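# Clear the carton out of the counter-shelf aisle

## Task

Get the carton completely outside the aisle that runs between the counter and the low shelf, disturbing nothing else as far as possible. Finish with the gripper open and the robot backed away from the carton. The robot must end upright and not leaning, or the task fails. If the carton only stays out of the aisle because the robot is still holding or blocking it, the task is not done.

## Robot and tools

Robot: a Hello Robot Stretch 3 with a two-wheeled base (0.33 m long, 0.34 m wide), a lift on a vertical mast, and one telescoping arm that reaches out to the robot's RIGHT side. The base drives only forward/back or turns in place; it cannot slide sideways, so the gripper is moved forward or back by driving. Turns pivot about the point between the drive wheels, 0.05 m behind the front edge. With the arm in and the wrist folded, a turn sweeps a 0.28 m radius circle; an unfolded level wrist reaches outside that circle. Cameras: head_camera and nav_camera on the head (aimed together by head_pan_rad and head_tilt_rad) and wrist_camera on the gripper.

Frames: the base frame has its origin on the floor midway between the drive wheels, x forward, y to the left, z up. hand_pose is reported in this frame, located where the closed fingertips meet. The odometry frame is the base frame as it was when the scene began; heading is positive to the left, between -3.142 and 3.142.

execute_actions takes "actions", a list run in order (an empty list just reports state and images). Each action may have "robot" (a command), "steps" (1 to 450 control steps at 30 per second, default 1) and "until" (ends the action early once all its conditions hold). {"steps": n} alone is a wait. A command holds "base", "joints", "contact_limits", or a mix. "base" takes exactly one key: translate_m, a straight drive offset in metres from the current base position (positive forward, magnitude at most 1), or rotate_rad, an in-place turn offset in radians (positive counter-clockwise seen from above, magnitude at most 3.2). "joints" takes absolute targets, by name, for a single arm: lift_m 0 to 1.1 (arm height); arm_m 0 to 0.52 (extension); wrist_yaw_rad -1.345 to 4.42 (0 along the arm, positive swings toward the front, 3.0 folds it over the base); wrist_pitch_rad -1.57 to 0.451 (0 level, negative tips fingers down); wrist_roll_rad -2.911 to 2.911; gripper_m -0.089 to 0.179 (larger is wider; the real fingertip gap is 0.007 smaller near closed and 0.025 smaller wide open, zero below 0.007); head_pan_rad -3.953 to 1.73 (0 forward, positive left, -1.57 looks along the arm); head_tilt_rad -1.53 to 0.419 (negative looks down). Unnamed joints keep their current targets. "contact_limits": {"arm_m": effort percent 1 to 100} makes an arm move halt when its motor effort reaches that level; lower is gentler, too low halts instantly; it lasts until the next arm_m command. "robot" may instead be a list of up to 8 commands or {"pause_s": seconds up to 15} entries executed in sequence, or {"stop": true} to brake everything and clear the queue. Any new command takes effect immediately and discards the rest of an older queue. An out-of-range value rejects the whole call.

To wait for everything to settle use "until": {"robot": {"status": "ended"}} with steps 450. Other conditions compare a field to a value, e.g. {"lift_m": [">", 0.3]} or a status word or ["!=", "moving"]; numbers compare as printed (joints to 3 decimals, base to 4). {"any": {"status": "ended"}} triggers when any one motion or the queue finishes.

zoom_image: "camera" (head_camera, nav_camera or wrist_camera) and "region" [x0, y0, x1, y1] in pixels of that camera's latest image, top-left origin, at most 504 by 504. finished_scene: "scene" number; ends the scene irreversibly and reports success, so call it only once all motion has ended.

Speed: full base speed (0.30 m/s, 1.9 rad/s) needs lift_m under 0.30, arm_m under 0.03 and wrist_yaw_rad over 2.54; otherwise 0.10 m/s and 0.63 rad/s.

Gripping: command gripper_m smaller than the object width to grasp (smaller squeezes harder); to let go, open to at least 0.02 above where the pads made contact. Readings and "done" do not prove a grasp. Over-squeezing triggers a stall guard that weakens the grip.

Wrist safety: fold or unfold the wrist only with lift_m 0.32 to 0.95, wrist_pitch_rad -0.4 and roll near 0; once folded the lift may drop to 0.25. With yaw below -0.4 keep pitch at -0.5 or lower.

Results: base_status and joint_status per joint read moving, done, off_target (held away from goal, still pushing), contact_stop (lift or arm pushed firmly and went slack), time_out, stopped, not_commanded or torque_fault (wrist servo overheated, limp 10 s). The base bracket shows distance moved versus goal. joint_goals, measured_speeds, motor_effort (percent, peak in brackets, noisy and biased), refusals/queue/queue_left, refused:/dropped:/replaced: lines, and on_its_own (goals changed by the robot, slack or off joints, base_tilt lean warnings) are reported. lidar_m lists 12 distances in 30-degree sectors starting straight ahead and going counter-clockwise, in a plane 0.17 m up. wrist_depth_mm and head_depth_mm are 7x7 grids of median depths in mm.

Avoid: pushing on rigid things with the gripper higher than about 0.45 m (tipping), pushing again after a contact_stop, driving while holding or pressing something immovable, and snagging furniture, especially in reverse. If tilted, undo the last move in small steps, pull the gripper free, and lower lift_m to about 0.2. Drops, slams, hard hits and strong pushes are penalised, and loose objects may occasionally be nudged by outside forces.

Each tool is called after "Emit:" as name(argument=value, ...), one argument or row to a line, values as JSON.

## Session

Emit:
execute_actions(
  actions=[
    {"robot":{"joints":{"head_tilt_rad":-0.8}},"steps":40,"until":{"robot":{"status":"ended"}}},
  ],
)

Scene clock: 0.97 s.
robot.base_odometry: x=+0.000 y=+0.000 heading=+0.000 (m, m, rad; robot's odometry frame)
robot.turned_by_wheels: +0.000 (rad since the last result)
robot.turned_by_imu: +0.000 (rad since the last result)
robot.base_tilt: forward=-1.3 right=-0.3 (deg)
robot.lidar_m: 0.83 1.79 1.17 1.62 1.97 2.22 1.42 0.77 0.70 0.71 1.23 0.74
robot.head_depth_mm: 1238 1407 1595 1225 1204 1291 1132 / 1273 1450 1584 1236 1207 1299 1126 / 1310 1498 1727 1277 1415 1298 1132 / 1352 1553 1823 1792 1493 1312 1134 / 1397 1605 1915 1862 1535 1308 1132 / 1446 1668 1999 1864 1545 1307 1140 / 1493 1735 2083 1886 1545 1316 1140
robot.base_status: not_commanded
robot.joint_positions: lift_m=+0.445 arm_m=+0.000 wrist_yaw_rad=+3.049 wrist_pitch_rad=-0.585 wrist_roll_rad=-0.003 gripper_m=+0.037 head_pan_rad=+0.004 head_tilt_rad=-0.790
robot.joint_goals: lift_m=+0.445 arm_m=+0.000 wrist_yaw_rad=+3.049 wrist_pitch_rad=-0.585 wrist_roll_rad=-0.003 gripper_m=+0.037 head_pan_rad=+0.004 head_tilt_rad=-0.800
robot.joint_status: lift_m=not_commanded arm_m=not_commanded wrist_yaw_rad=not_commanded wrist_pitch_rad=not_commanded wrist_roll_rad=not_commanded gripper_m=not_commanded head_pan_rad=not_commanded head_tilt_rad=done
robot.measured_speeds: translate_m=+0.000 rotate_rad=+0.000 lift_m=+0.000 arm_m=+0.000 wrist_yaw_rad=+0.000 wrist_pitch_rad=+0.000 wrist_roll_rad=+0.000 head_pan_rad=+0.000 head_tilt_rad=+0.000
robot: refusals=0 queue=done queue_left=0
robot.motor_effort: left_wheel=+1(1) right_wheel=+0(0) lift_m=+20(20) arm_m=+0(1) wrist_yaw_rad=+0(0) wrist_pitch_rad=+6(6) wrist_roll_rad=+0(0) gripper_m=+1(0) head_pan_rad=+0(0) head_tilt_rad=-3(29) (%)
robot.hand_pose: x=-0.0028 y=+0.0540 z=+0.4224 quat_wxyz=(+0.235, +0.684, +0.173, +0.668) (m; robot's base frame)
robot.wrist_depth_mm: - - - - - - - / - - - - - - - / 994 949 904 919 920 897 890 / 811 811 782 802 779 773 764 / 711 713 689 693 700 676 675 / 640 627 639 639 - 611 599 / 573 584 - - 552 548 549
pictures: head_camera (sideways: a quarter turn clockwise sets it upright), nav_camera (sideways: a quarter turn counterclockwise sets it upright), wrist_camera
Images, in order (width x height): head_camera 896x504, nav_camera 672x504, wrist_camera 644x364.

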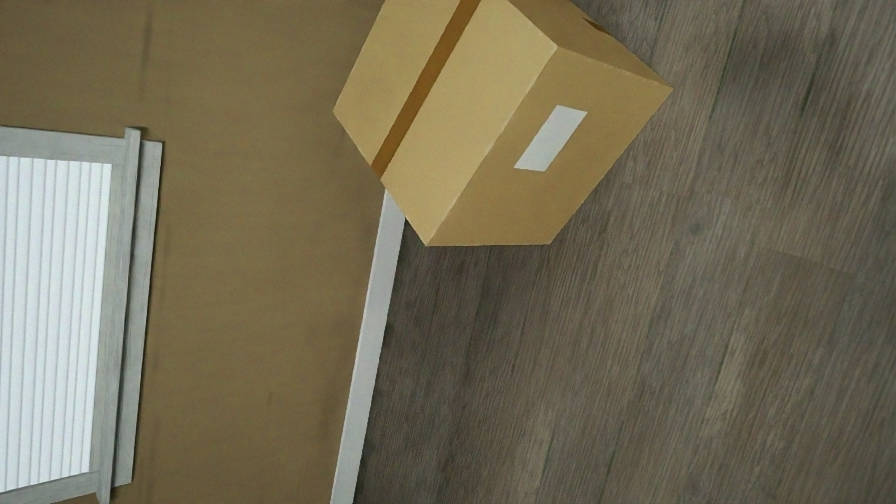

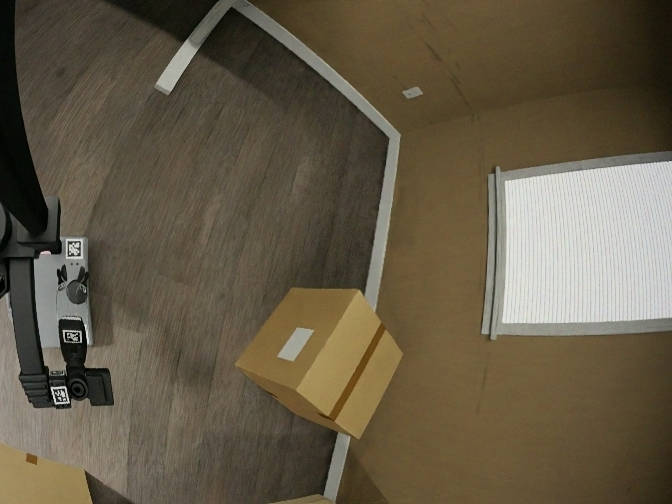

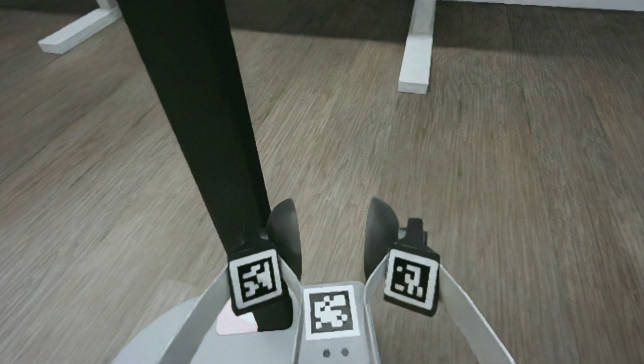

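Emit:
execute_actions(
  actions=[
    {"robot":{"joints":{"head_pan_rad":-1.9,"lift_m":0.25,"wrist_yaw_rad":3.0,"wrist_pitch_rad":-0.4}},"steps":100,"until":{"robot":{"status":"ended"}}},
  ],
)

Scene clock: 8.87 s.
robot.base_odometry: x=+0.000 y=+0.000 heading=+0.000 (m, m, rad; robot's odometry frame)
robot.turned_by_wheels: +0.000 (rad since the last result)
robot.turned_by_imu: -0.001 (rad since the last result)
robot.base_tilt: forward=-1.3 right=-0.3 (deg)
robot.lidar_m: 0.83 1.78 1.17 1.61 1.96 2.22 1.42 0.77 0.70 0.71 1.23 0.74
robot.head_depth_mm: 2744 1193 1205 1216 1410 1289 1129 / 2828 3037 2237 1231 1154 1305 1128 / 2750 3014 2339 1241 1160 1310 1131 / 2772 3067 2364 1238 1163 1298 1133 / 2789 3006 2339 1751 1474 1300 1133 / 2759 2847 1284 1320 1484 1315 1138 / 2744 2476 1236 1364 1476 1306 1144
robot.base_status: not_commanded
robot.joint_positions: lift_m=+0.250 arm_m=+0.000 wrist_yaw_rad=+3.001 wrist_pitch_rad=-0.419 wrist_roll_rad=-0.003 gripper_m=+0.037 head_pan_rad=-1.893 head_tilt_rad=-0.790
robot.joint_goals: lift_m=+0.250 arm_m=+0.000 wrist_yaw_rad=+3.000 wrist_pitch_rad=-0.400 wrist_roll_rad=-0.003 gripper_m=+0.037 head_pan_rad=-1.900 head_tilt_rad=-0.800
robot.joint_status: lift_m=done arm_m=not_commanded wrist_yaw_rad=done wrist_pitch_rad=done wrist_roll_rad=not_commanded gripper_m=not_commanded head_pan_rad=done head_tilt_rad=done
robot.measured_speeds: translate_m=+0.000 rotate_rad=+0.000 lift_m=+0.000 arm_m=+0.000 wrist_yaw_rad=+0.000 wrist_pitch_rad=+0.000 wrist_roll_rad=+0.000 head_pan_rad=+0.000 head_tilt_rad=+0.000
robot: refusals=0 queue=done queue_left=0
robot.motor_effort: left_wheel=+1(0) right_wheel=+0(1) lift_m=+19(20) arm_m=+1(0) wrist_yaw_rad=-2(2) wrist_pitch_rad=+9(9) wrist_roll_rad=+0(1) gripper_m=+0(0) head_pan_rad=-4(53) head_tilt_rad=-2(2) (%)
robot.hand_pose: x=+0.0101 y=+0.0767 z=+0.2626 quat_wxyz=(+0.195, +0.699, +0.099, +0.681) (m; robot's base frame)
robot.wrist_depth_mm: - - - - - - - / - - - - - - - / 865 836 818 803 812 788 757 / 694 666 655 660 637 640 619 / 563 553 - 555 552 530 526 / 486 - - - - 459 452 / - - - - 403 396 397
pictures: head_camera (sideways: a quarter turn clockwise sets it upright), nav_camera (sideways: a quarter turn counterclockwise sets it upright), wrist_camera
Images, in order (width x height): head_camera 896x504, nav_camera 672x504, wrist_camera 644x364.

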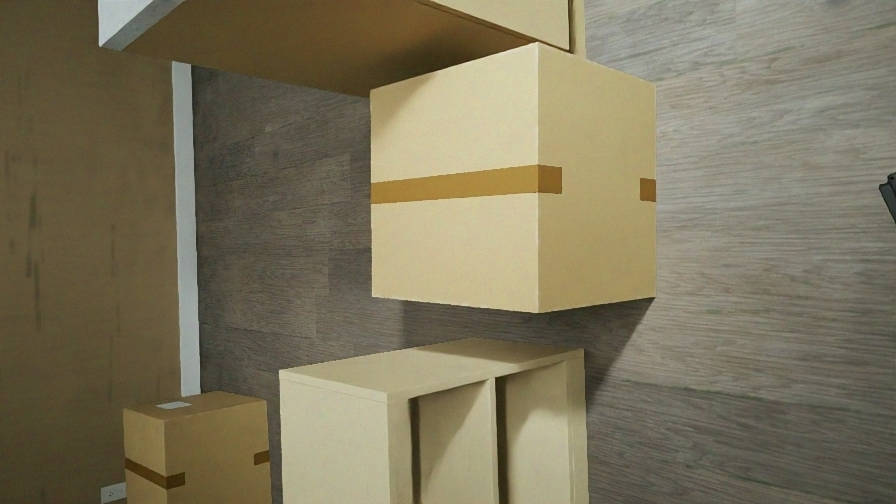

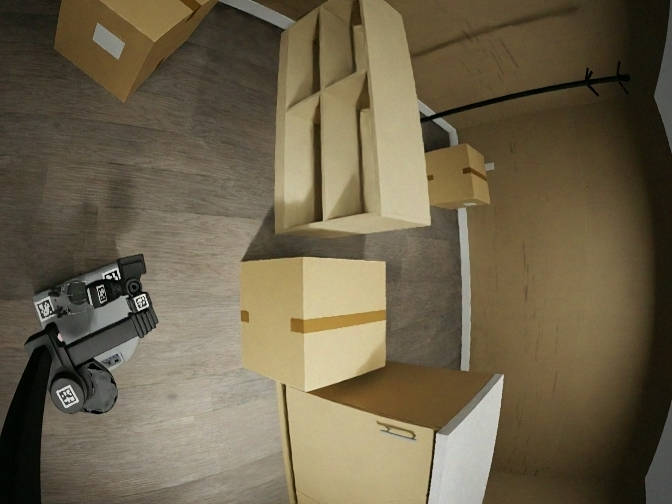

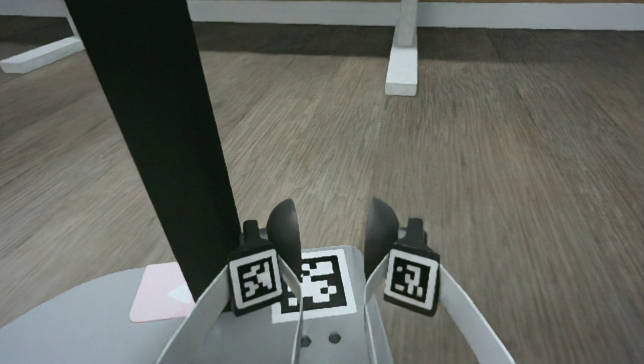

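Emit:
execute_actions(
  actions=[
    {"robot":[{"base":{"rotate_rad":-2.12},"joints":{"head_pan_rad":0,"head_tilt_rad":-1.15}},{"base":{"translate_m":0.5}},{"base":{"rotate_rad":0.22},"joints":{"lift_m":0.31}},{"base":{"translate_m":0.35}}],"steps":450,"until":{"robot":{"status":"ended"}}},
  ],
)

Scene clock: 23.87 s.
robot.base_odometry: x=-0.374 y=-0.757 heading=-1.899 (m, m, rad; robot's odometry frame)
robot.turned_by_wheels: -1.899 (rad since the last result)
robot.turned_by_imu: -1.998 (rad since the last result)
robot.base_tilt: forward=-1.4 right=-0.3 (deg)
robot.lidar_m: - - 0.15 0.19 1.00 1.37 1.85 2.15 2.26 0.19 0.15 -
robot.head_depth_mm: 1929 757 797 838 878 1159 1094 / 2008 1763 1130 969 860 797 - / 2006 1758 1573 941 858 798 - / 1995 1766 1570 943 857 798 - / 2016 1755 1566 943 864 791 - / 2006 1761 1568 1381 866 805 1119 / 2020 1767 1575 1228 1071 1170 1095
robot.base_status: off_target (translate_m +0.3495 of +0.3500)
robot.joint_positions: lift_m=+0.310 arm_m=+0.000 wrist_yaw_rad=+3.004 wrist_pitch_rad=-0.417 wrist_roll_rad=-0.003 gripper_m=+0.037 head_pan_rad=-0.005 head_tilt_rad=-1.142
robot.joint_goals: lift_m=+0.310 arm_m=+0.000 wrist_yaw_rad=+3.000 wrist_pitch_rad=-0.400 wrist_roll_rad=-0.003 gripper_m=+0.037 head_pan_rad=+0.000 head_tilt_rad=-1.150
robot.joint_status: lift_m=done arm_m=not_commanded wrist_yaw_rad=done wrist_pitch_rad=done wrist_roll_rad=not_commanded gripper_m=not_commanded head_pan_rad=done head_tilt_rad=done
robot.measured_speeds: translate_m=+0.000 rotate_rad=+0.000 lift_m=+0.000 arm_m=+0.000 wrist_yaw_rad=+0.000 wrist_pitch_rad=+0.000 wrist_roll_rad=+0.000 head_pan_rad=+0.000 head_tilt_rad=+0.000
robot: refusals=0 queue=done queue_left=0
robot.on_its_own: left_wheel is at rest, and its effort (+82) is outside its rest range (-18 to +18); right_wheel is at rest, and its effort (+30) is outside its rest range (-18 to +18)
robot.motor_effort: left_wheel=+82(93) right_wheel=+30(53) lift_m=+21(21) arm_m=+0(0) wrist_yaw_rad=-3(4) wrist_pitch_rad=+9(9) wrist_roll_rad=+1(0) gripper_m=+2(1) head_pan_rad=+3(57) head_tilt_rad=-2(20) (%)
robot.hand_pose: x=+0.0095 y=+0.0769 z=+0.3228 quat_wxyz=(+0.194, +0.699, +0.099, +0.681) (m; robot's base frame)
robot.wrist_depth_mm: 808 - - - 148 93 77 / 862 - - - 153 89 63 / 923 950 967 925 158 91 64 / 797 771 766 747 165 93 65 / 651 633 - 621 142 96 66 / 549 546 - 549 - 98 67 / 481 - - - 190 94 68
pictures: head_camera (sideways: a quarter turn clockwise sets it upright), nav_camera (sideways: a quarter turn counterclockwise sets it upright), wrist_camera
Images, in order (width x height): head_camera 896x504, nav_camera 672x504, wrist_camera 644x364.

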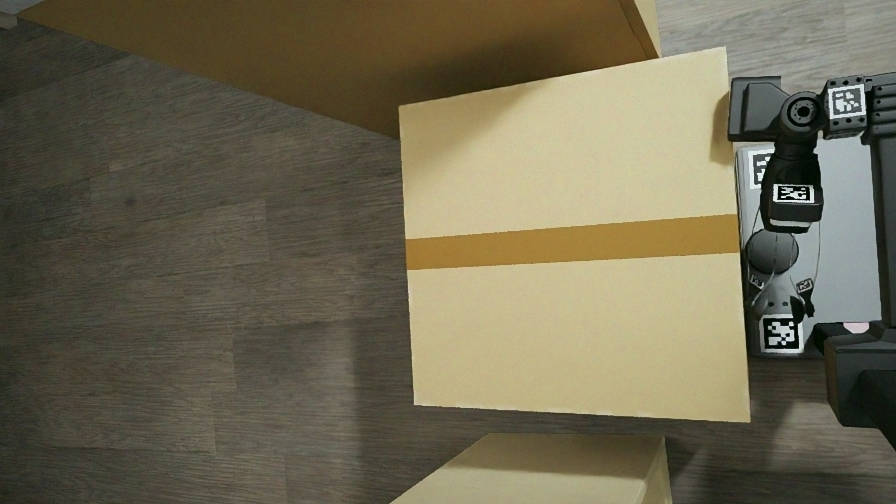

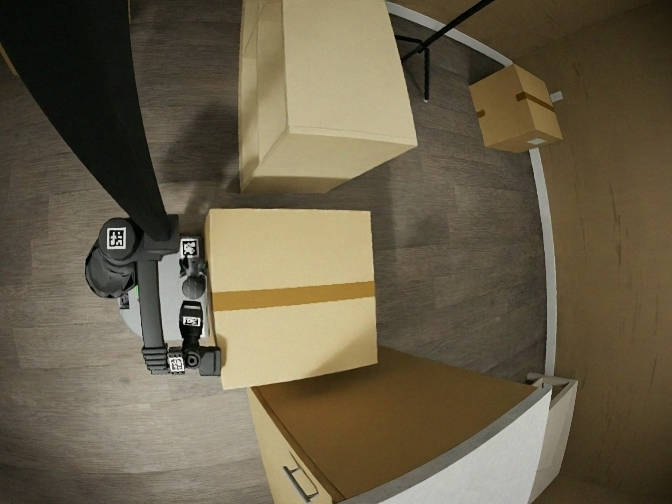

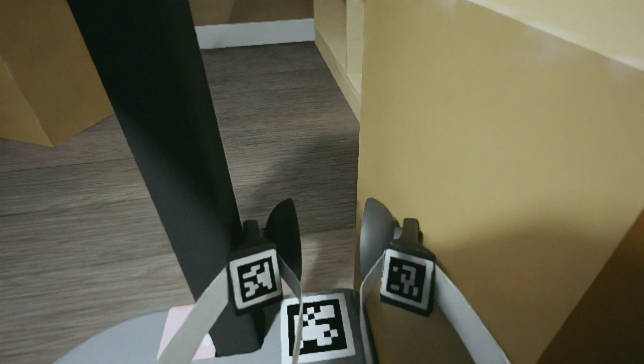

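Emit:
execute_actions(
  actions=[
    {"robot":[{"base":{"translate_m":-0.21},"joints":{"lift_m":0.25}},{"base":{"rotate_rad":1.6},"joints":{"head_pan_rad":-1.57}},{"base":{"translate_m":-0.1}},{"joints":{"arm_m":0.24},"contact_limits":{"arm_m":100}},{"joints":{"arm_m":0.2}}],"steps":450,"until":{"robot":{"status":"ended"}}},
  ],
)

Scene clock: 35.53 s.
robot.base_odometry: x=-0.402 y=-0.529 heading=-0.300 (m, m, rad; robot's odometry frame)
robot.turned_by_wheels: +1.599 (rad since the last result)
robot.turned_by_imu: +1.604 (rad since the last result)
robot.base_tilt: forward=-1.9 right=-1.2 (deg)
robot.lidar_m: 1.13 0.99 2.16 1.64 2.12 2.14 1.62 0.52 0.28 0.27 0.28 0.38
robot.head_depth_mm: 589 572 609 798 1273 1179 1107 / 754 800 846 929 1262 1212 - / 2052 1772 1112 953 897 - - / 2049 1788 1063 951 886 - - / 2060 1784 1065 955 945 1188 1095 / 2063 1803 1066 958 931 1188 1095 / 2066 1811 1589 1201 1255 1189 1091
robot.base_status: done (translate_m -0.1000 of -0.1000)
robot.joint_positions: lift_m=+0.249 arm_m=+0.071 wrist_yaw_rad=+3.066 wrist_pitch_rad=-0.418 wrist_roll_rad=-0.003 gripper_m=+0.037 head_pan_rad=-1.564 head_tilt_rad=-1.142
robot.joint_goals: lift_m=+0.250 arm_m=+0.072 wrist_yaw_rad=+3.000 wrist_pitch_rad=-0.400 wrist_roll_rad=-0.003 gripper_m=+0.037 head_pan_rad=-1.570 head_tilt_rad=-1.150
robot.joint_status: lift_m=done arm_m=contact_stop wrist_yaw_rad=done wrist_pitch_rad=done wrist_roll_rad=not_commanded gripper_m=not_commanded head_pan_rad=done head_tilt_rad=done
robot.measured_speeds: translate_m=+0.000 rotate_rad=+0.000 lift_m=+0.011 arm_m=-0.023 wrist_yaw_rad=-0.819 wrist_pitch_rad=-0.024 wrist_roll_rad=+0.000 head_pan_rad=+0.000 head_tilt_rad=+0.000
robot: refusals=0 queue=dropped queue_left=0
robot.on_its_own: arm_m is slack since a contact_stop, until your next command for it (your +0.240 is given up)
robot.motor_effort: left_wheel=+5(81) right_wheel=+0(31) lift_m=+28(36) arm_m=+16(61) wrist_yaw_rad=-48(90) wrist_pitch_rad=+10(10) wrist_roll_rad=+0(0) gripper_m=+0(1) head_pan_rad=-3(54) head_tilt_rad=-2(2) (%)
robot.contact_limits: arm_m 53 (drawing in: default 23, maximum 38; extending or still: default 33, maximum 53)
robot.hand_pose: x=-0.0043 y=+0.0076 z=+0.2621 quat_wxyz=(+0.173, +0.695, +0.121, +0.687) (m; robot's base frame)
robot.wrist_depth_mm: - - - - - - - / - - - - - - - / 820 832 819 804 808 803 782 / 662 651 650 659 638 636 628 / 551 - - - 548 533 526 / - - - - - 457 455 / - - - - 405 404 395
pictures: head_camera (sideways: a quarter turn clockwise sets it upright), nav_camera (sideways: a quarter turn counterclockwise sets it upright), wrist_camera
dropped: robot: command 3 of its queue: arm_m: contact_stop
Images, in order (width x height): head_camera 896x504, nav_camera 672x504, wrist_camera 644x364.

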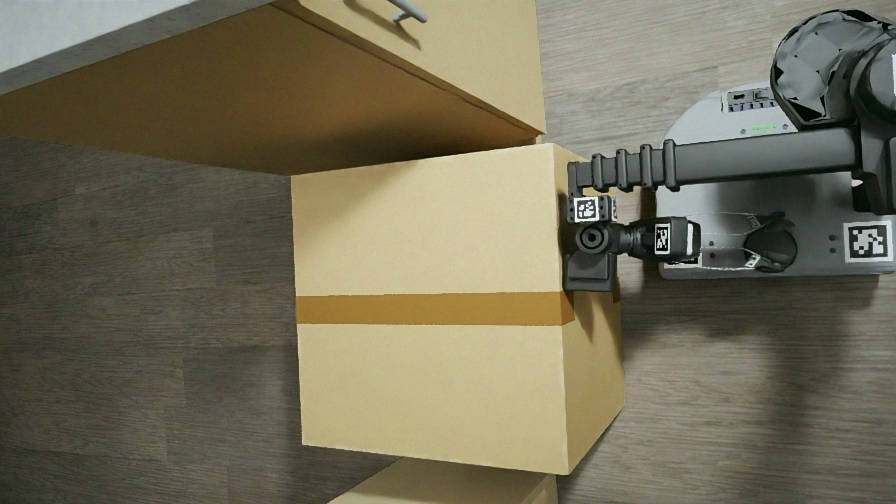

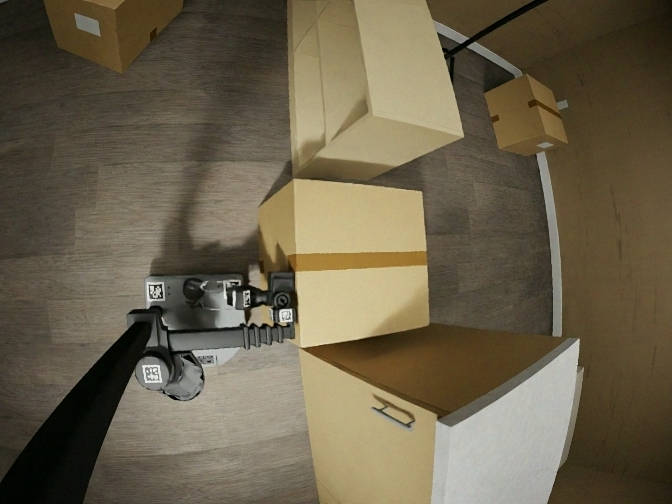

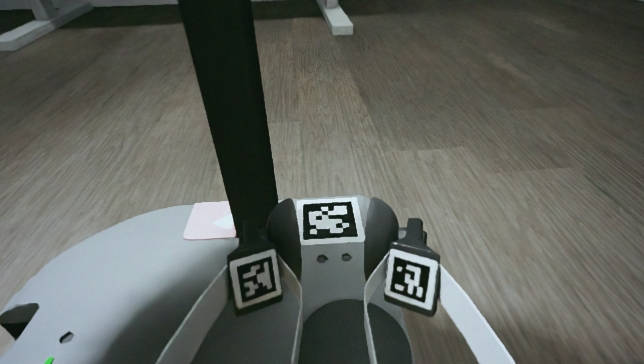

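Emit:
execute_actions(
  actions=[
    {"robot":[{"joints":{"arm_m":0.02}},{"base":{"translate_m":-0.12}},{"joints":{"arm_m":0.17},"contact_limits":{"arm_m":100}},{"joints":{"arm_m":0.02}},{"base":{"translate_m":0.3}},{"joints":{"arm_m":0.27},"contact_limits":{"arm_m":100}},{"joints":{"arm_m":0.1}}],"steps":450,"until":{"robot":{"status":"ended"}}},
  ],
)

Scene clock: 53.40 s.
robot.base_odometry: x=-0.230 y=-0.582 heading=-0.300 (m, m, rad; robot's odometry frame)
robot.turned_by_wheels: +0.000 (rad since the last result)
robot.turned_by_imu: +0.136 (rad since the last result)
robot.base_tilt: forward=-1.3 right=-0.3 (deg)
robot.lidar_m: 0.90 0.82 2.14 1.67 2.25 2.30 0.90 0.47 0.43 0.43 0.46 0.92
robot.head_depth_mm: 2015 1777 1043 956 1270 1188 1112 / 1999 1773 1043 955 1241 1207 - / 1994 1764 1045 972 1248 - - / 2008 1782 1045 984 1277 1205 - / 2021 1765 1581 1209 1286 1180 1094 / 1978 996 848 1001 1272 1178 1091 / 1927 910 813 1030 1274 1187 1090
robot.base_status: done (translate_m +0.3000 of +0.3000)
robot.joint_positions: lift_m=+0.250 arm_m=+0.157 wrist_yaw_rad=+3.044 wrist_pitch_rad=-0.418 wrist_roll_rad=-0.003 gripper_m=+0.037 head_pan_rad=-1.567 head_tilt_rad=-1.142
robot.joint_goals: lift_m=+0.250 arm_m=+0.100 wrist_yaw_rad=+3.042 wrist_pitch_rad=-0.400 wrist_roll_rad=-0.003 gripper_m=+0.037 head_pan_rad=-1.570 head_tilt_rad=-1.150
robot.joint_status: lift_m=done arm_m=moving wrist_yaw_rad=done wrist_pitch_rad=done wrist_roll_rad=not_commanded gripper_m=not_commanded head_pan_rad=done head_tilt_rad=done
robot.measured_speeds: translate_m=+0.000 rotate_rad=+0.000 lift_m=+0.000 arm_m=-0.128 wrist_yaw_rad=+0.000 wrist_pitch_rad=+0.000 wrist_roll_rad=+0.000 head_pan_rad=+0.000 head_tilt_rad=+0.000
robot: refusals=0 queue=running queue_left=0
robot.on_its_own: wrist_yaw_rad is held at +3.042, not at your +3.000, by its stall guard, which is not easing now
robot.motor_effort: left_wheel=-1(16) right_wheel=+1(19) lift_m=+18(30) arm_m=-5(51) wrist_yaw_rad=-1(100) wrist_pitch_rad=+9(9) wrist_roll_rad=+0(0) gripper_m=+0(0) head_pan_rad=-1(2) head_tilt_rad=-2(3) (%)
robot.hand_pose: x=+0.0007 y=-0.0787 z=+0.2629 quat_wxyz=(+0.180, +0.697, +0.113, +0.685) (m; robot's base frame)
robot.wrist_depth_mm: - - - - - - - / - - - - - - - / 863 846 837 803 817 803 776 / 696 719 - - 632 637 627 / 566 - - - 559 526 530 / 495 - - - - 458 457 / - - - - 399 398 399
pictures: head_camera (sideways: a quarter turn clockwise sets it upright), nav_camera (sideways: a quarter turn counterclockwise sets it upright), wrist_camera
Images, in order (width x height): head_camera 896x504, nav_camera 672x504, wrist_camera 644x364.

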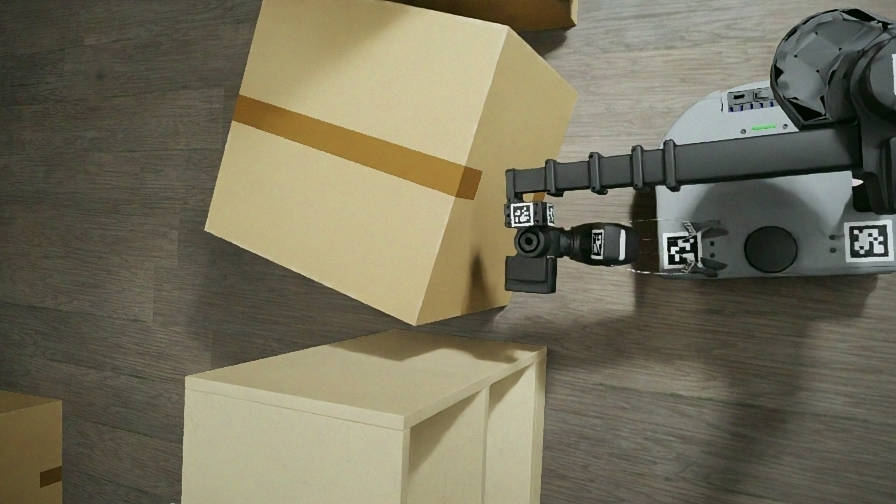

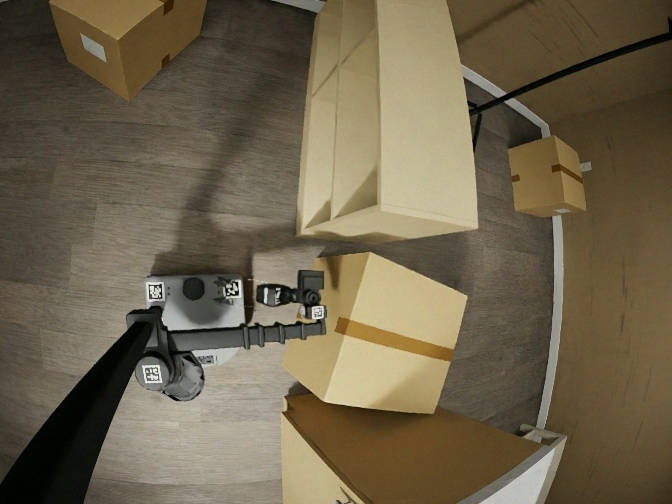

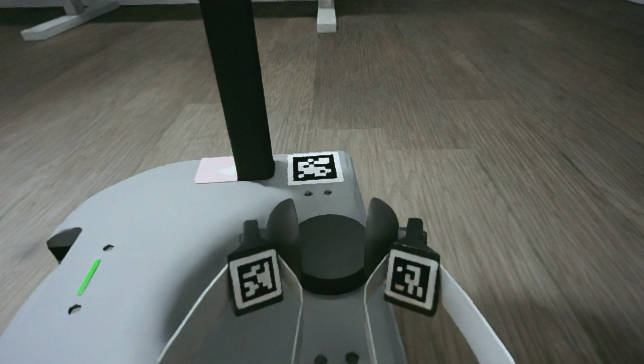

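Emit:
execute_actions(
  actions=[
    {"robot":[{"base":{"translate_m":-0.08},"joints":{"arm_m":0.08}},{"base":{"rotate_rad":-0.2}},{"joints":{"arm_m":0.4},"contact_limits":{"arm_m":100}},{"joints":{"arm_m":0.3}}],"steps":450,"until":{"robot":{"status":"ended"}}},
  ],
)

Scene clock: 61.23 s.
robot.base_odometry: x=-0.306 y=-0.559 heading=-0.500 (m, m, rad; robot's odometry frame)
robot.turned_by_wheels: -0.200 (rad since the last result)
robot.turned_by_imu: -0.204 (rad since the last result)
robot.base_tilt: forward=-1.8 right=-1.1 (deg)
robot.lidar_m: 1.19 0.89 2.06 1.67 2.02 2.33 2.00 0.49 0.41 0.41 0.46 0.51
robot.head_depth_mm: 724 770 821 905 1261 1183 1111 / 1973 1025 1074 1182 1277 1210 - / 2057 1788 1054 967 1273 - - / 2051 1794 1060 965 1262 1207 - / 2064 1793 1058 986 1278 1188 1098 / 2060 1811 1083 997 1289 1191 1096 / 2059 1792 1595 1088 1245 1189 1093
robot.base_status: done (rotate_rad -0.1999 of -0.2000)
robot.joint_positions: lift_m=+0.250 arm_m=+0.225 wrist_yaw_rad=+3.093 wrist_pitch_rad=-0.418 wrist_roll_rad=-0.003 gripper_m=+0.037 head_pan_rad=-1.567 head_tilt_rad=-1.142
robot.joint_goals: lift_m=+0.250 arm_m=+0.226 wrist_yaw_rad=+3.042 wrist_pitch_rad=-0.400 wrist_roll_rad=-0.003 gripper_m=+0.037 head_pan_rad=-1.570 head_tilt_rad=-1.150
robot.joint_status: lift_m=done arm_m=contact_stop wrist_yaw_rad=done wrist_pitch_rad=done wrist_roll_rad=not_commanded gripper_m=not_commanded head_pan_rad=done head_tilt_rad=done
robot.measured_speeds: translate_m=+0.000 rotate_rad=-0.002 lift_m=+0.009 arm_m=-0.027 wrist_yaw_rad=-0.620 wrist_pitch_rad=+0.000 wrist_roll_rad=+0.000 head_pan_rad=+0.000 head_tilt_rad=-0.024
robot: refusals=0 queue=dropped queue_left=0
robot.on_its_own: wrist_yaw_rad is held at +3.042, not at your +3.000, by its stall guard, which is still easing; arm_m is slack since a contact_stop, until your next command for it (your +0.400 is given up)
robot.motor_effort: left_wheel=+3(7) right_wheel=+0(4) lift_m=+28(35) arm_m=+17(63) wrist_yaw_rad=-37(67) wrist_pitch_rad=+10(10) wrist_roll_rad=+0(0) gripper_m=+1(0) head_pan_rad=+0(1) head_tilt_rad=-2(2) (%)
robot.contact_limits: arm_m 53 (drawing in: default 23, maximum 38; extending or still: default 33, maximum 53)
robot.hand_pose: x=-0.0104 y=-0.1459 z=+0.2622 quat_wxyz=(+0.164, +0.694, +0.130, +0.689) (m; robot's base frame)
robot.wrist_depth_mm: - - - - - - - / - - - - - - - / 832 818 853 877 799 782 778 / 671 - - - 656 636 635 / 553 - - - 554 536 529 / - - - - - 457 455 / - - - - 406 406 399
pictures: head_camera (sideways: a quarter turn clockwise sets it upright), nav_camera (sideways: a quarter turn counterclockwise sets it upright), wrist_camera
dropped: robot: command 2 of its queue: arm_m: contact_stop
Images, in order (width x height): head_camera 896x504, nav_camera 672x504, wrist_camera 644x364.

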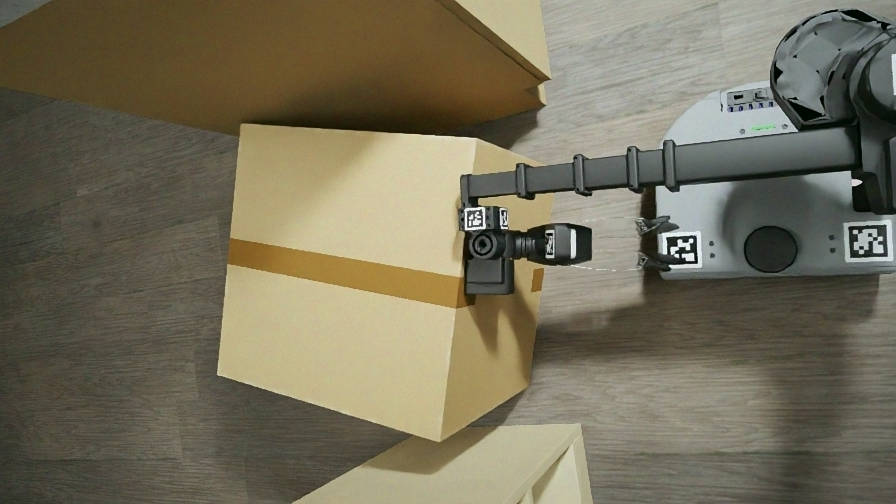

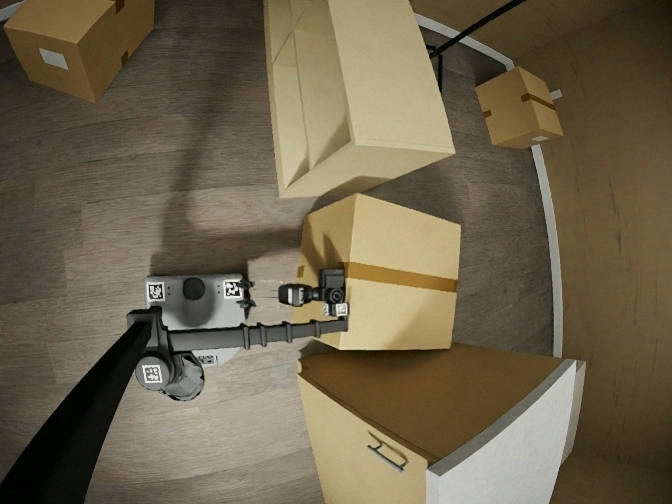

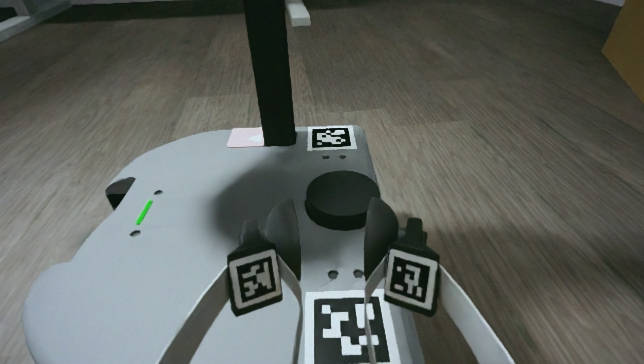

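Emit:
execute_actions(
  actions=[
    {"robot":[{"joints":{"arm_m":0.17,"wrist_yaw_rad":3.35}},{"base":{"rotate_rad":0.12}},{"base":{"translate_m":-0.12}},{"joints":{"arm_m":0.42},"contact_limits":{"arm_m":100}},{"joints":{"arm_m":0.3}}],"steps":450,"until":{"robot":{"status":"ended"}}},
  ],
)

Scene clock: 73.90 s.
robot.base_odometry: x=-0.417 y=-0.514 heading=-0.380 (m, m, rad; robot's odometry frame)
robot.turned_by_wheels: +0.120 (rad since the last result)
robot.turned_by_imu: -0.041 (rad since the last result)
robot.base_tilt: forward=-1.3 right=-0.3 (deg)
robot.lidar_m: 1.13 1.02 2.17 1.69 1.94 2.20 2.04 0.51 0.37 0.55 0.58 0.60
robot.head_depth_mm: 564 495 502 750 1274 1181 1108 / 576 566 625 766 1255 1212 - / 712 805 936 1019 1251 - - / 2019 1737 1060 1208 1286 1208 - / 2021 1179 1048 1227 1291 1186 1100 / 2007 1179 1045 1141 1287 1179 1096 / 2013 1763 1048 1364 1291 1185 1096
robot.base_status: done (translate_m -0.1200 of -0.1200)
robot.joint_positions: lift_m=+0.250 arm_m=+0.300 wrist_yaw_rad=+3.420 wrist_pitch_rad=-0.417 wrist_roll_rad=-0.003 gripper_m=+0.037 head_pan_rad=-1.568 head_tilt_rad=-1.141
robot.joint_goals: lift_m=+0.250 arm_m=+0.300 wrist_yaw_rad=+3.418 wrist_pitch_rad=-0.400 wrist_roll_rad=-0.003 gripper_m=+0.037 head_pan_rad=-1.570 head_tilt_rad=-1.150
robot.joint_status: lift_m=done arm_m=done wrist_yaw_rad=done wrist_pitch_rad=done wrist_roll_rad=not_commanded gripper_m=not_commanded head_pan_rad=done head_tilt_rad=done
robot.measured_speeds: translate_m=+0.000 rotate_rad=+0.000 lift_m=+0.000 arm_m=+0.000 wrist_yaw_rad=+0.000 wrist_pitch_rad=+0.000 wrist_roll_rad=+0.000 head_pan_rad=+0.000 head_tilt_rad=+0.000
robot: refusals=0 queue=done queue_left=0
robot.on_its_own: wrist_yaw_rad is held at +3.418, not at your +3.350, by its stall guard, which is not easing now
robot.motor_effort: left_wheel=+1(36) right_wheel=+0(16) lift_m=+19(29) arm_m=-4(58) wrist_yaw_rad=-1(53) wrist_pitch_rad=+8(29) wrist_roll_rad=+0(0) gripper_m=+0(0) head_pan_rad=-1(1) head_tilt_rad=-2(3) (%)
robot.hand_pose: x=-0.0829 y=-0.2294 z=+0.2630 quat_wxyz=(+0.049, +0.663, +0.241, +0.707) (m; robot's base frame)
robot.wrist_depth_mm: - - - - - - - / - - - - - - - / 858 848 836 - - 796 778 / 688 677 689 - - 624 625 / 563 550 549 - - 528 529 / 475 476 484 - - 455 456 / 418 414 405 - - 388 397
pictures: head_camera (sideways: a quarter turn clockwise sets it upright), nav_camera (sideways: a quarter turn counterclockwise sets it upright), wrist_camera
Images, in order (width x height): head_camera 896x504, nav_camera 672x504, wrist_camera 644x364.

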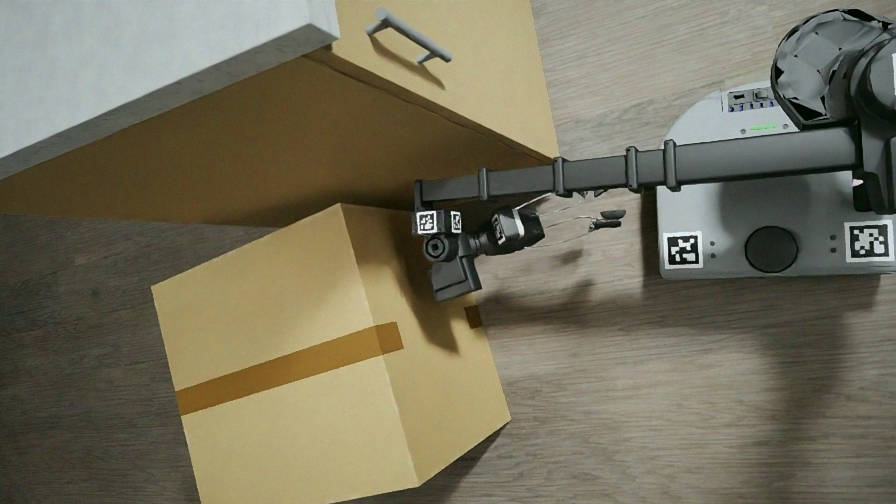

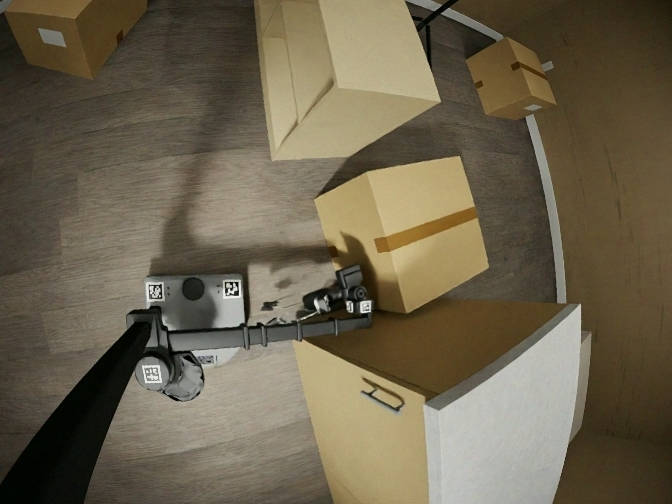

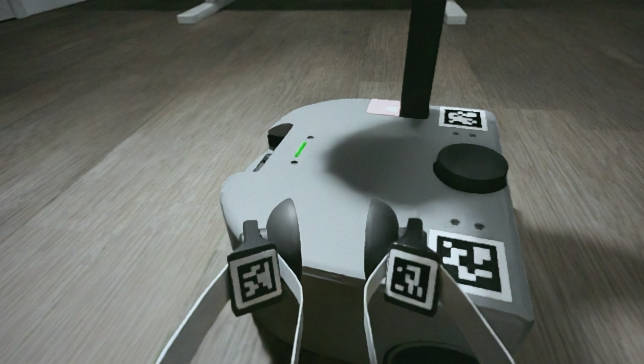

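Emit:
execute_actions(
  actions=[
    {"robot":[{"joints":{"arm_m":0.22,"wrist_yaw_rad":3.3}},{"base":{"rotate_rad":0.17}},{"base":{"translate_m":0.17}},{"joints":{"arm_m":0.52},"contact_limits":{"arm_m":100}},{"joints":{"arm_m":0.0,"wrist_yaw_rad":3.0}}],"steps":450,"until":{"robot":{"status":"ended"}}},
    {"steps":100,"until":{"robot":{"status":"ended"}}},
  ],
)

Scene clock: 108.40 s.
robot.base_odometry: x=-0.251 y=-0.549 heading=-0.210 (m, m, rad; robot's odometry frame)
robot.turned_by_wheels: +0.170 (rad since the last result)
robot.turned_by_imu: +0.238 (rad since the last result)
robot.base_tilt: forward=-1.3 right=-0.3 (deg)
robot.lidar_m: 0.93 0.86 2.14 1.67 2.25 2.26 0.90 0.51 0.62 0.67 0.48 0.96
robot.head_depth_mm: 2027 1217 1111 1242 1260 1184 1116 / 2010 1182 1068 1356 1289 1215 - / 2002 1175 1078 1370 1289 - - / 2022 1178 1099 1379 1301 - - / 2021 1757 1530 1417 1285 1179 1096 / 1987 1775 1017 1058 1278 1187 1093 / 1953 912 813 1020 1261 1178 1095
robot.base_status: done (translate_m +0.1700 of +0.1700)
robot.joint_positions: lift_m=+0.250 arm_m=+0.001 wrist_yaw_rad=+3.001 wrist_pitch_rad=-0.415 wrist_roll_rad=-0.003 gripper_m=+0.037 head_pan_rad=-1.568 head_tilt_rad=-1.141
robot.joint_goals: lift_m=+0.250 arm_m=+0.000 wrist_yaw_rad=+3.000 wrist_pitch_rad=-0.400 wrist_roll_rad=-0.003 gripper_m=+0.037 head_pan_rad=-1.570 head_tilt_rad=-1.150
robot.joint_status: lift_m=done arm_m=done wrist_yaw_rad=done wrist_pitch_rad=done wrist_roll_rad=not_commanded gripper_m=not_commanded head_pan_rad=done head_tilt_rad=done
robot.measured_speeds: translate_m=+0.000 rotate_rad=+0.000 lift_m=+0.000 arm_m=+0.000 wrist_yaw_rad=+0.000 wrist_pitch_rad=+0.000 wrist_roll_rad=+0.000 head_pan_rad=+0.000 head_tilt_rad=+0.000
robot: refusals=0 queue=done queue_left=0
robot.motor_effort: left_wheel=+0(31) right_wheel=+0(43) lift_m=+19(25) arm_m=-4(51) wrist_yaw_rad=-1(75) wrist_pitch_rad=+7(9) wrist_roll_rad=+0(0) gripper_m=+0(0) head_pan_rad=-1(1) head_tilt_rad=-2(2) (%)
robot.hand_pose: x=+0.0102 y=+0.0769 z=+0.2634 quat_wxyz=(+0.194, +0.699, +0.097, +0.681) (m; robot's base frame)
robot.wrist_depth_mm: - - - - - - - / - - - - - - - / 877 832 829 810 818 797 786 / 682 675 665 651 646 637 625 / 574 553 - 553 547 534 527 / 495 - - - - 453 455 / - - - - 402 403 397
pictures: head_camera (sideways: a quarter turn clockwise sets it upright), nav_camera (sideways: a quarter turn counterclockwise sets it upright), wrist_camera
Images, in order (width x height): head_camera 896x504, nav_camera 672x504, wrist_camera 644x364.

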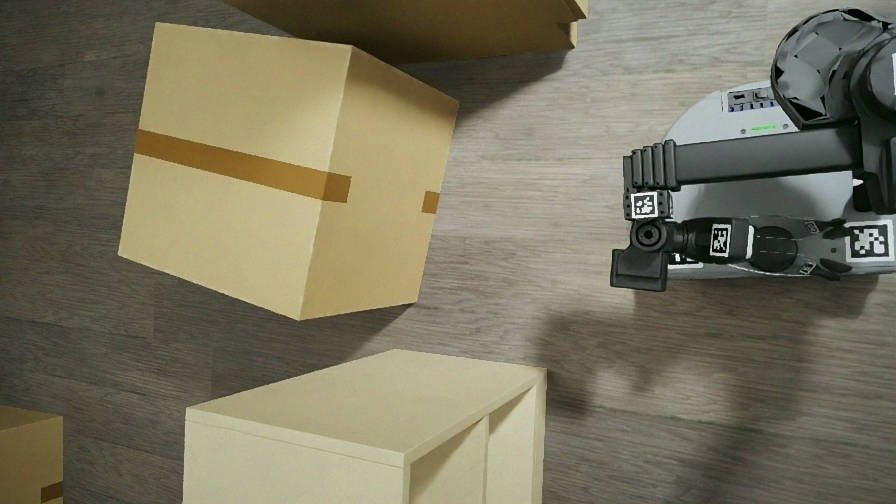

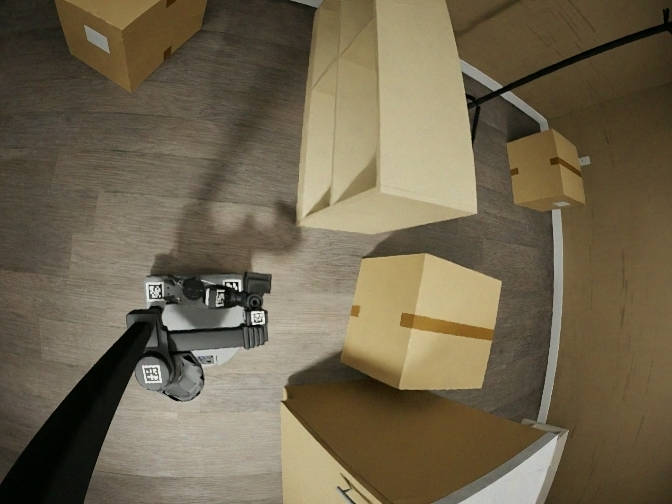

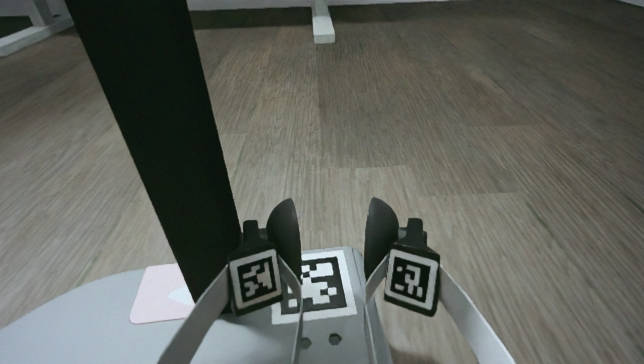

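Emit:
execute_actions(
  actions=[
    {"robot":[{"base":{"rotate_rad":-1.64}},{"base":{"translate_m":0.27}},{"base":{"rotate_rad":1.24}},{"joints":{"arm_m":0.13}},{"joints":{"arm_m":0.42,"wrist_yaw_rad":3.2},"contact_limits":{"arm_m":100}},{"joints":{"arm_m":0.25}}],"steps":450,"until":{"robot":{"status":"ended"}}},
  ],
)

Scene clock: 123.57 s.
robot.base_odometry: x=-0.325 y=-0.809 heading=-0.610 (m, m, rad; robot's odometry frame)
robot.turned_by_wheels: -0.400 (rad since the last result)
robot.turned_by_imu: -0.425 (rad since the last result)
robot.base_tilt: forward=-1.3 right=-0.3 (deg)
robot.lidar_m: 0.30 1.15 1.00 2.38 1.94 2.26 2.23 0.40 0.45 0.42 0.43 0.32
robot.head_depth_mm: 587 639 721 823 958 1182 1112 / 707 777 898 1063 1256 1212 - / 2013 1778 1062 983 1296 - - / 2017 1771 1048 967 1265 1210 - / 2010 1760 1042 967 1264 1187 1098 / 2020 1766 1047 956 1262 1188 1096 / 2002 1774 1527 1387 1222 911 1090
robot.base_status: done (rotate_rad +1.2398 of +1.2400)
robot.joint_positions: lift_m=+0.250 arm_m=+0.229 wrist_yaw_rad=+3.217 wrist_pitch_rad=-0.418 wrist_roll_rad=-0.003 gripper_m=+0.037 head_pan_rad=-1.569 head_tilt_rad=-1.141
robot.joint_goals: lift_m=+0.250 arm_m=+0.229 wrist_yaw_rad=+3.200 wrist_pitch_rad=-0.400 wrist_roll_rad=-0.003 gripper_m=+0.037 head_pan_rad=-1.570 head_tilt_rad=-1.150
robot.joint_status: lift_m=done arm_m=contact_stop wrist_yaw_rad=done wrist_pitch_rad=done wrist_roll_rad=not_commanded gripper_m=not_commanded head_pan_rad=done head_tilt_rad=done
robot.measured_speeds: translate_m=+0.000 rotate_rad=+0.001 lift_m=-0.001 arm_m=-0.005 wrist_yaw_rad=-0.100 wrist_pitch_rad=+0.000 wrist_roll_rad=+0.000 head_pan_rad=+0.000 head_tilt_rad=+0.000
robot: refusals=0 queue=dropped queue_left=0
robot.on_its_own: arm_m is slack since a contact_stop, until your next command for it (your +0.420 is given up)
robot.motor_effort: left_wheel=-11(20) right_wheel=+0(10) lift_m=+20(36) arm_m=+3(63) wrist_yaw_rad=-14(96) wrist_pitch_rad=+9(10) wrist_roll_rad=+0(0) gripper_m=+1(1) head_pan_rad=+0(2) head_tilt_rad=-3(3) (%)
robot.contact_limits: arm_m 53 (drawing in: default 23, maximum 38; extending or still: default 33, maximum 53)
robot.hand_pose: x=-0.0382 y=-0.1499 z=+0.2628 quat_wxyz=(+0.120, +0.684, +0.173, +0.698) (m; robot's base frame)
robot.wrist_depth_mm: - - - - - - 994 / - - - - - - - / 868 854 891 904 837 783 772 / 684 664 - - 647 627 636 / 566 580 - - 535 527 522 / 480 - - - - 453 455 / 413 - - - - 399 401
pictures: head_camera (sideways: a quarter turn clockwise sets it upright), nav_camera (sideways: a quarter turn counterclockwise sets it upright), wrist_camera
dropped: robot: command 4 of its queue: arm_m: contact_stop
Images, in order (width x height): head_camera 896x504, nav_camera 672x504, wrist_camera 644x364.

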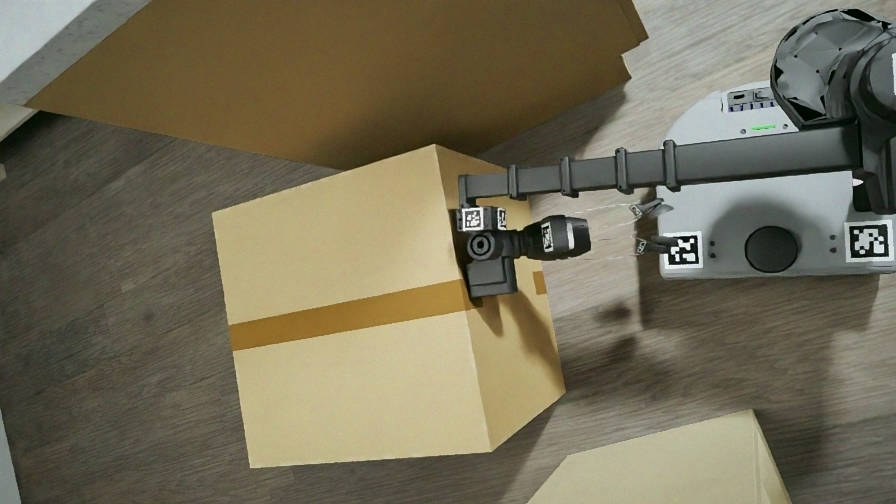

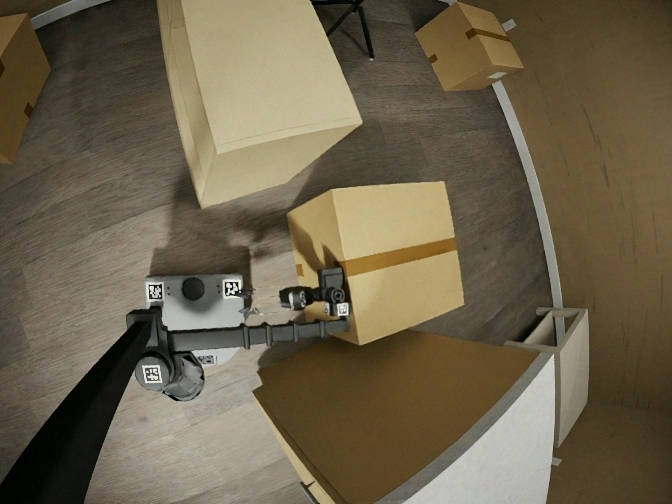

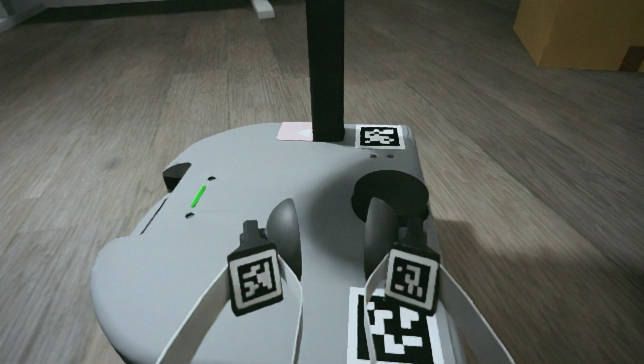

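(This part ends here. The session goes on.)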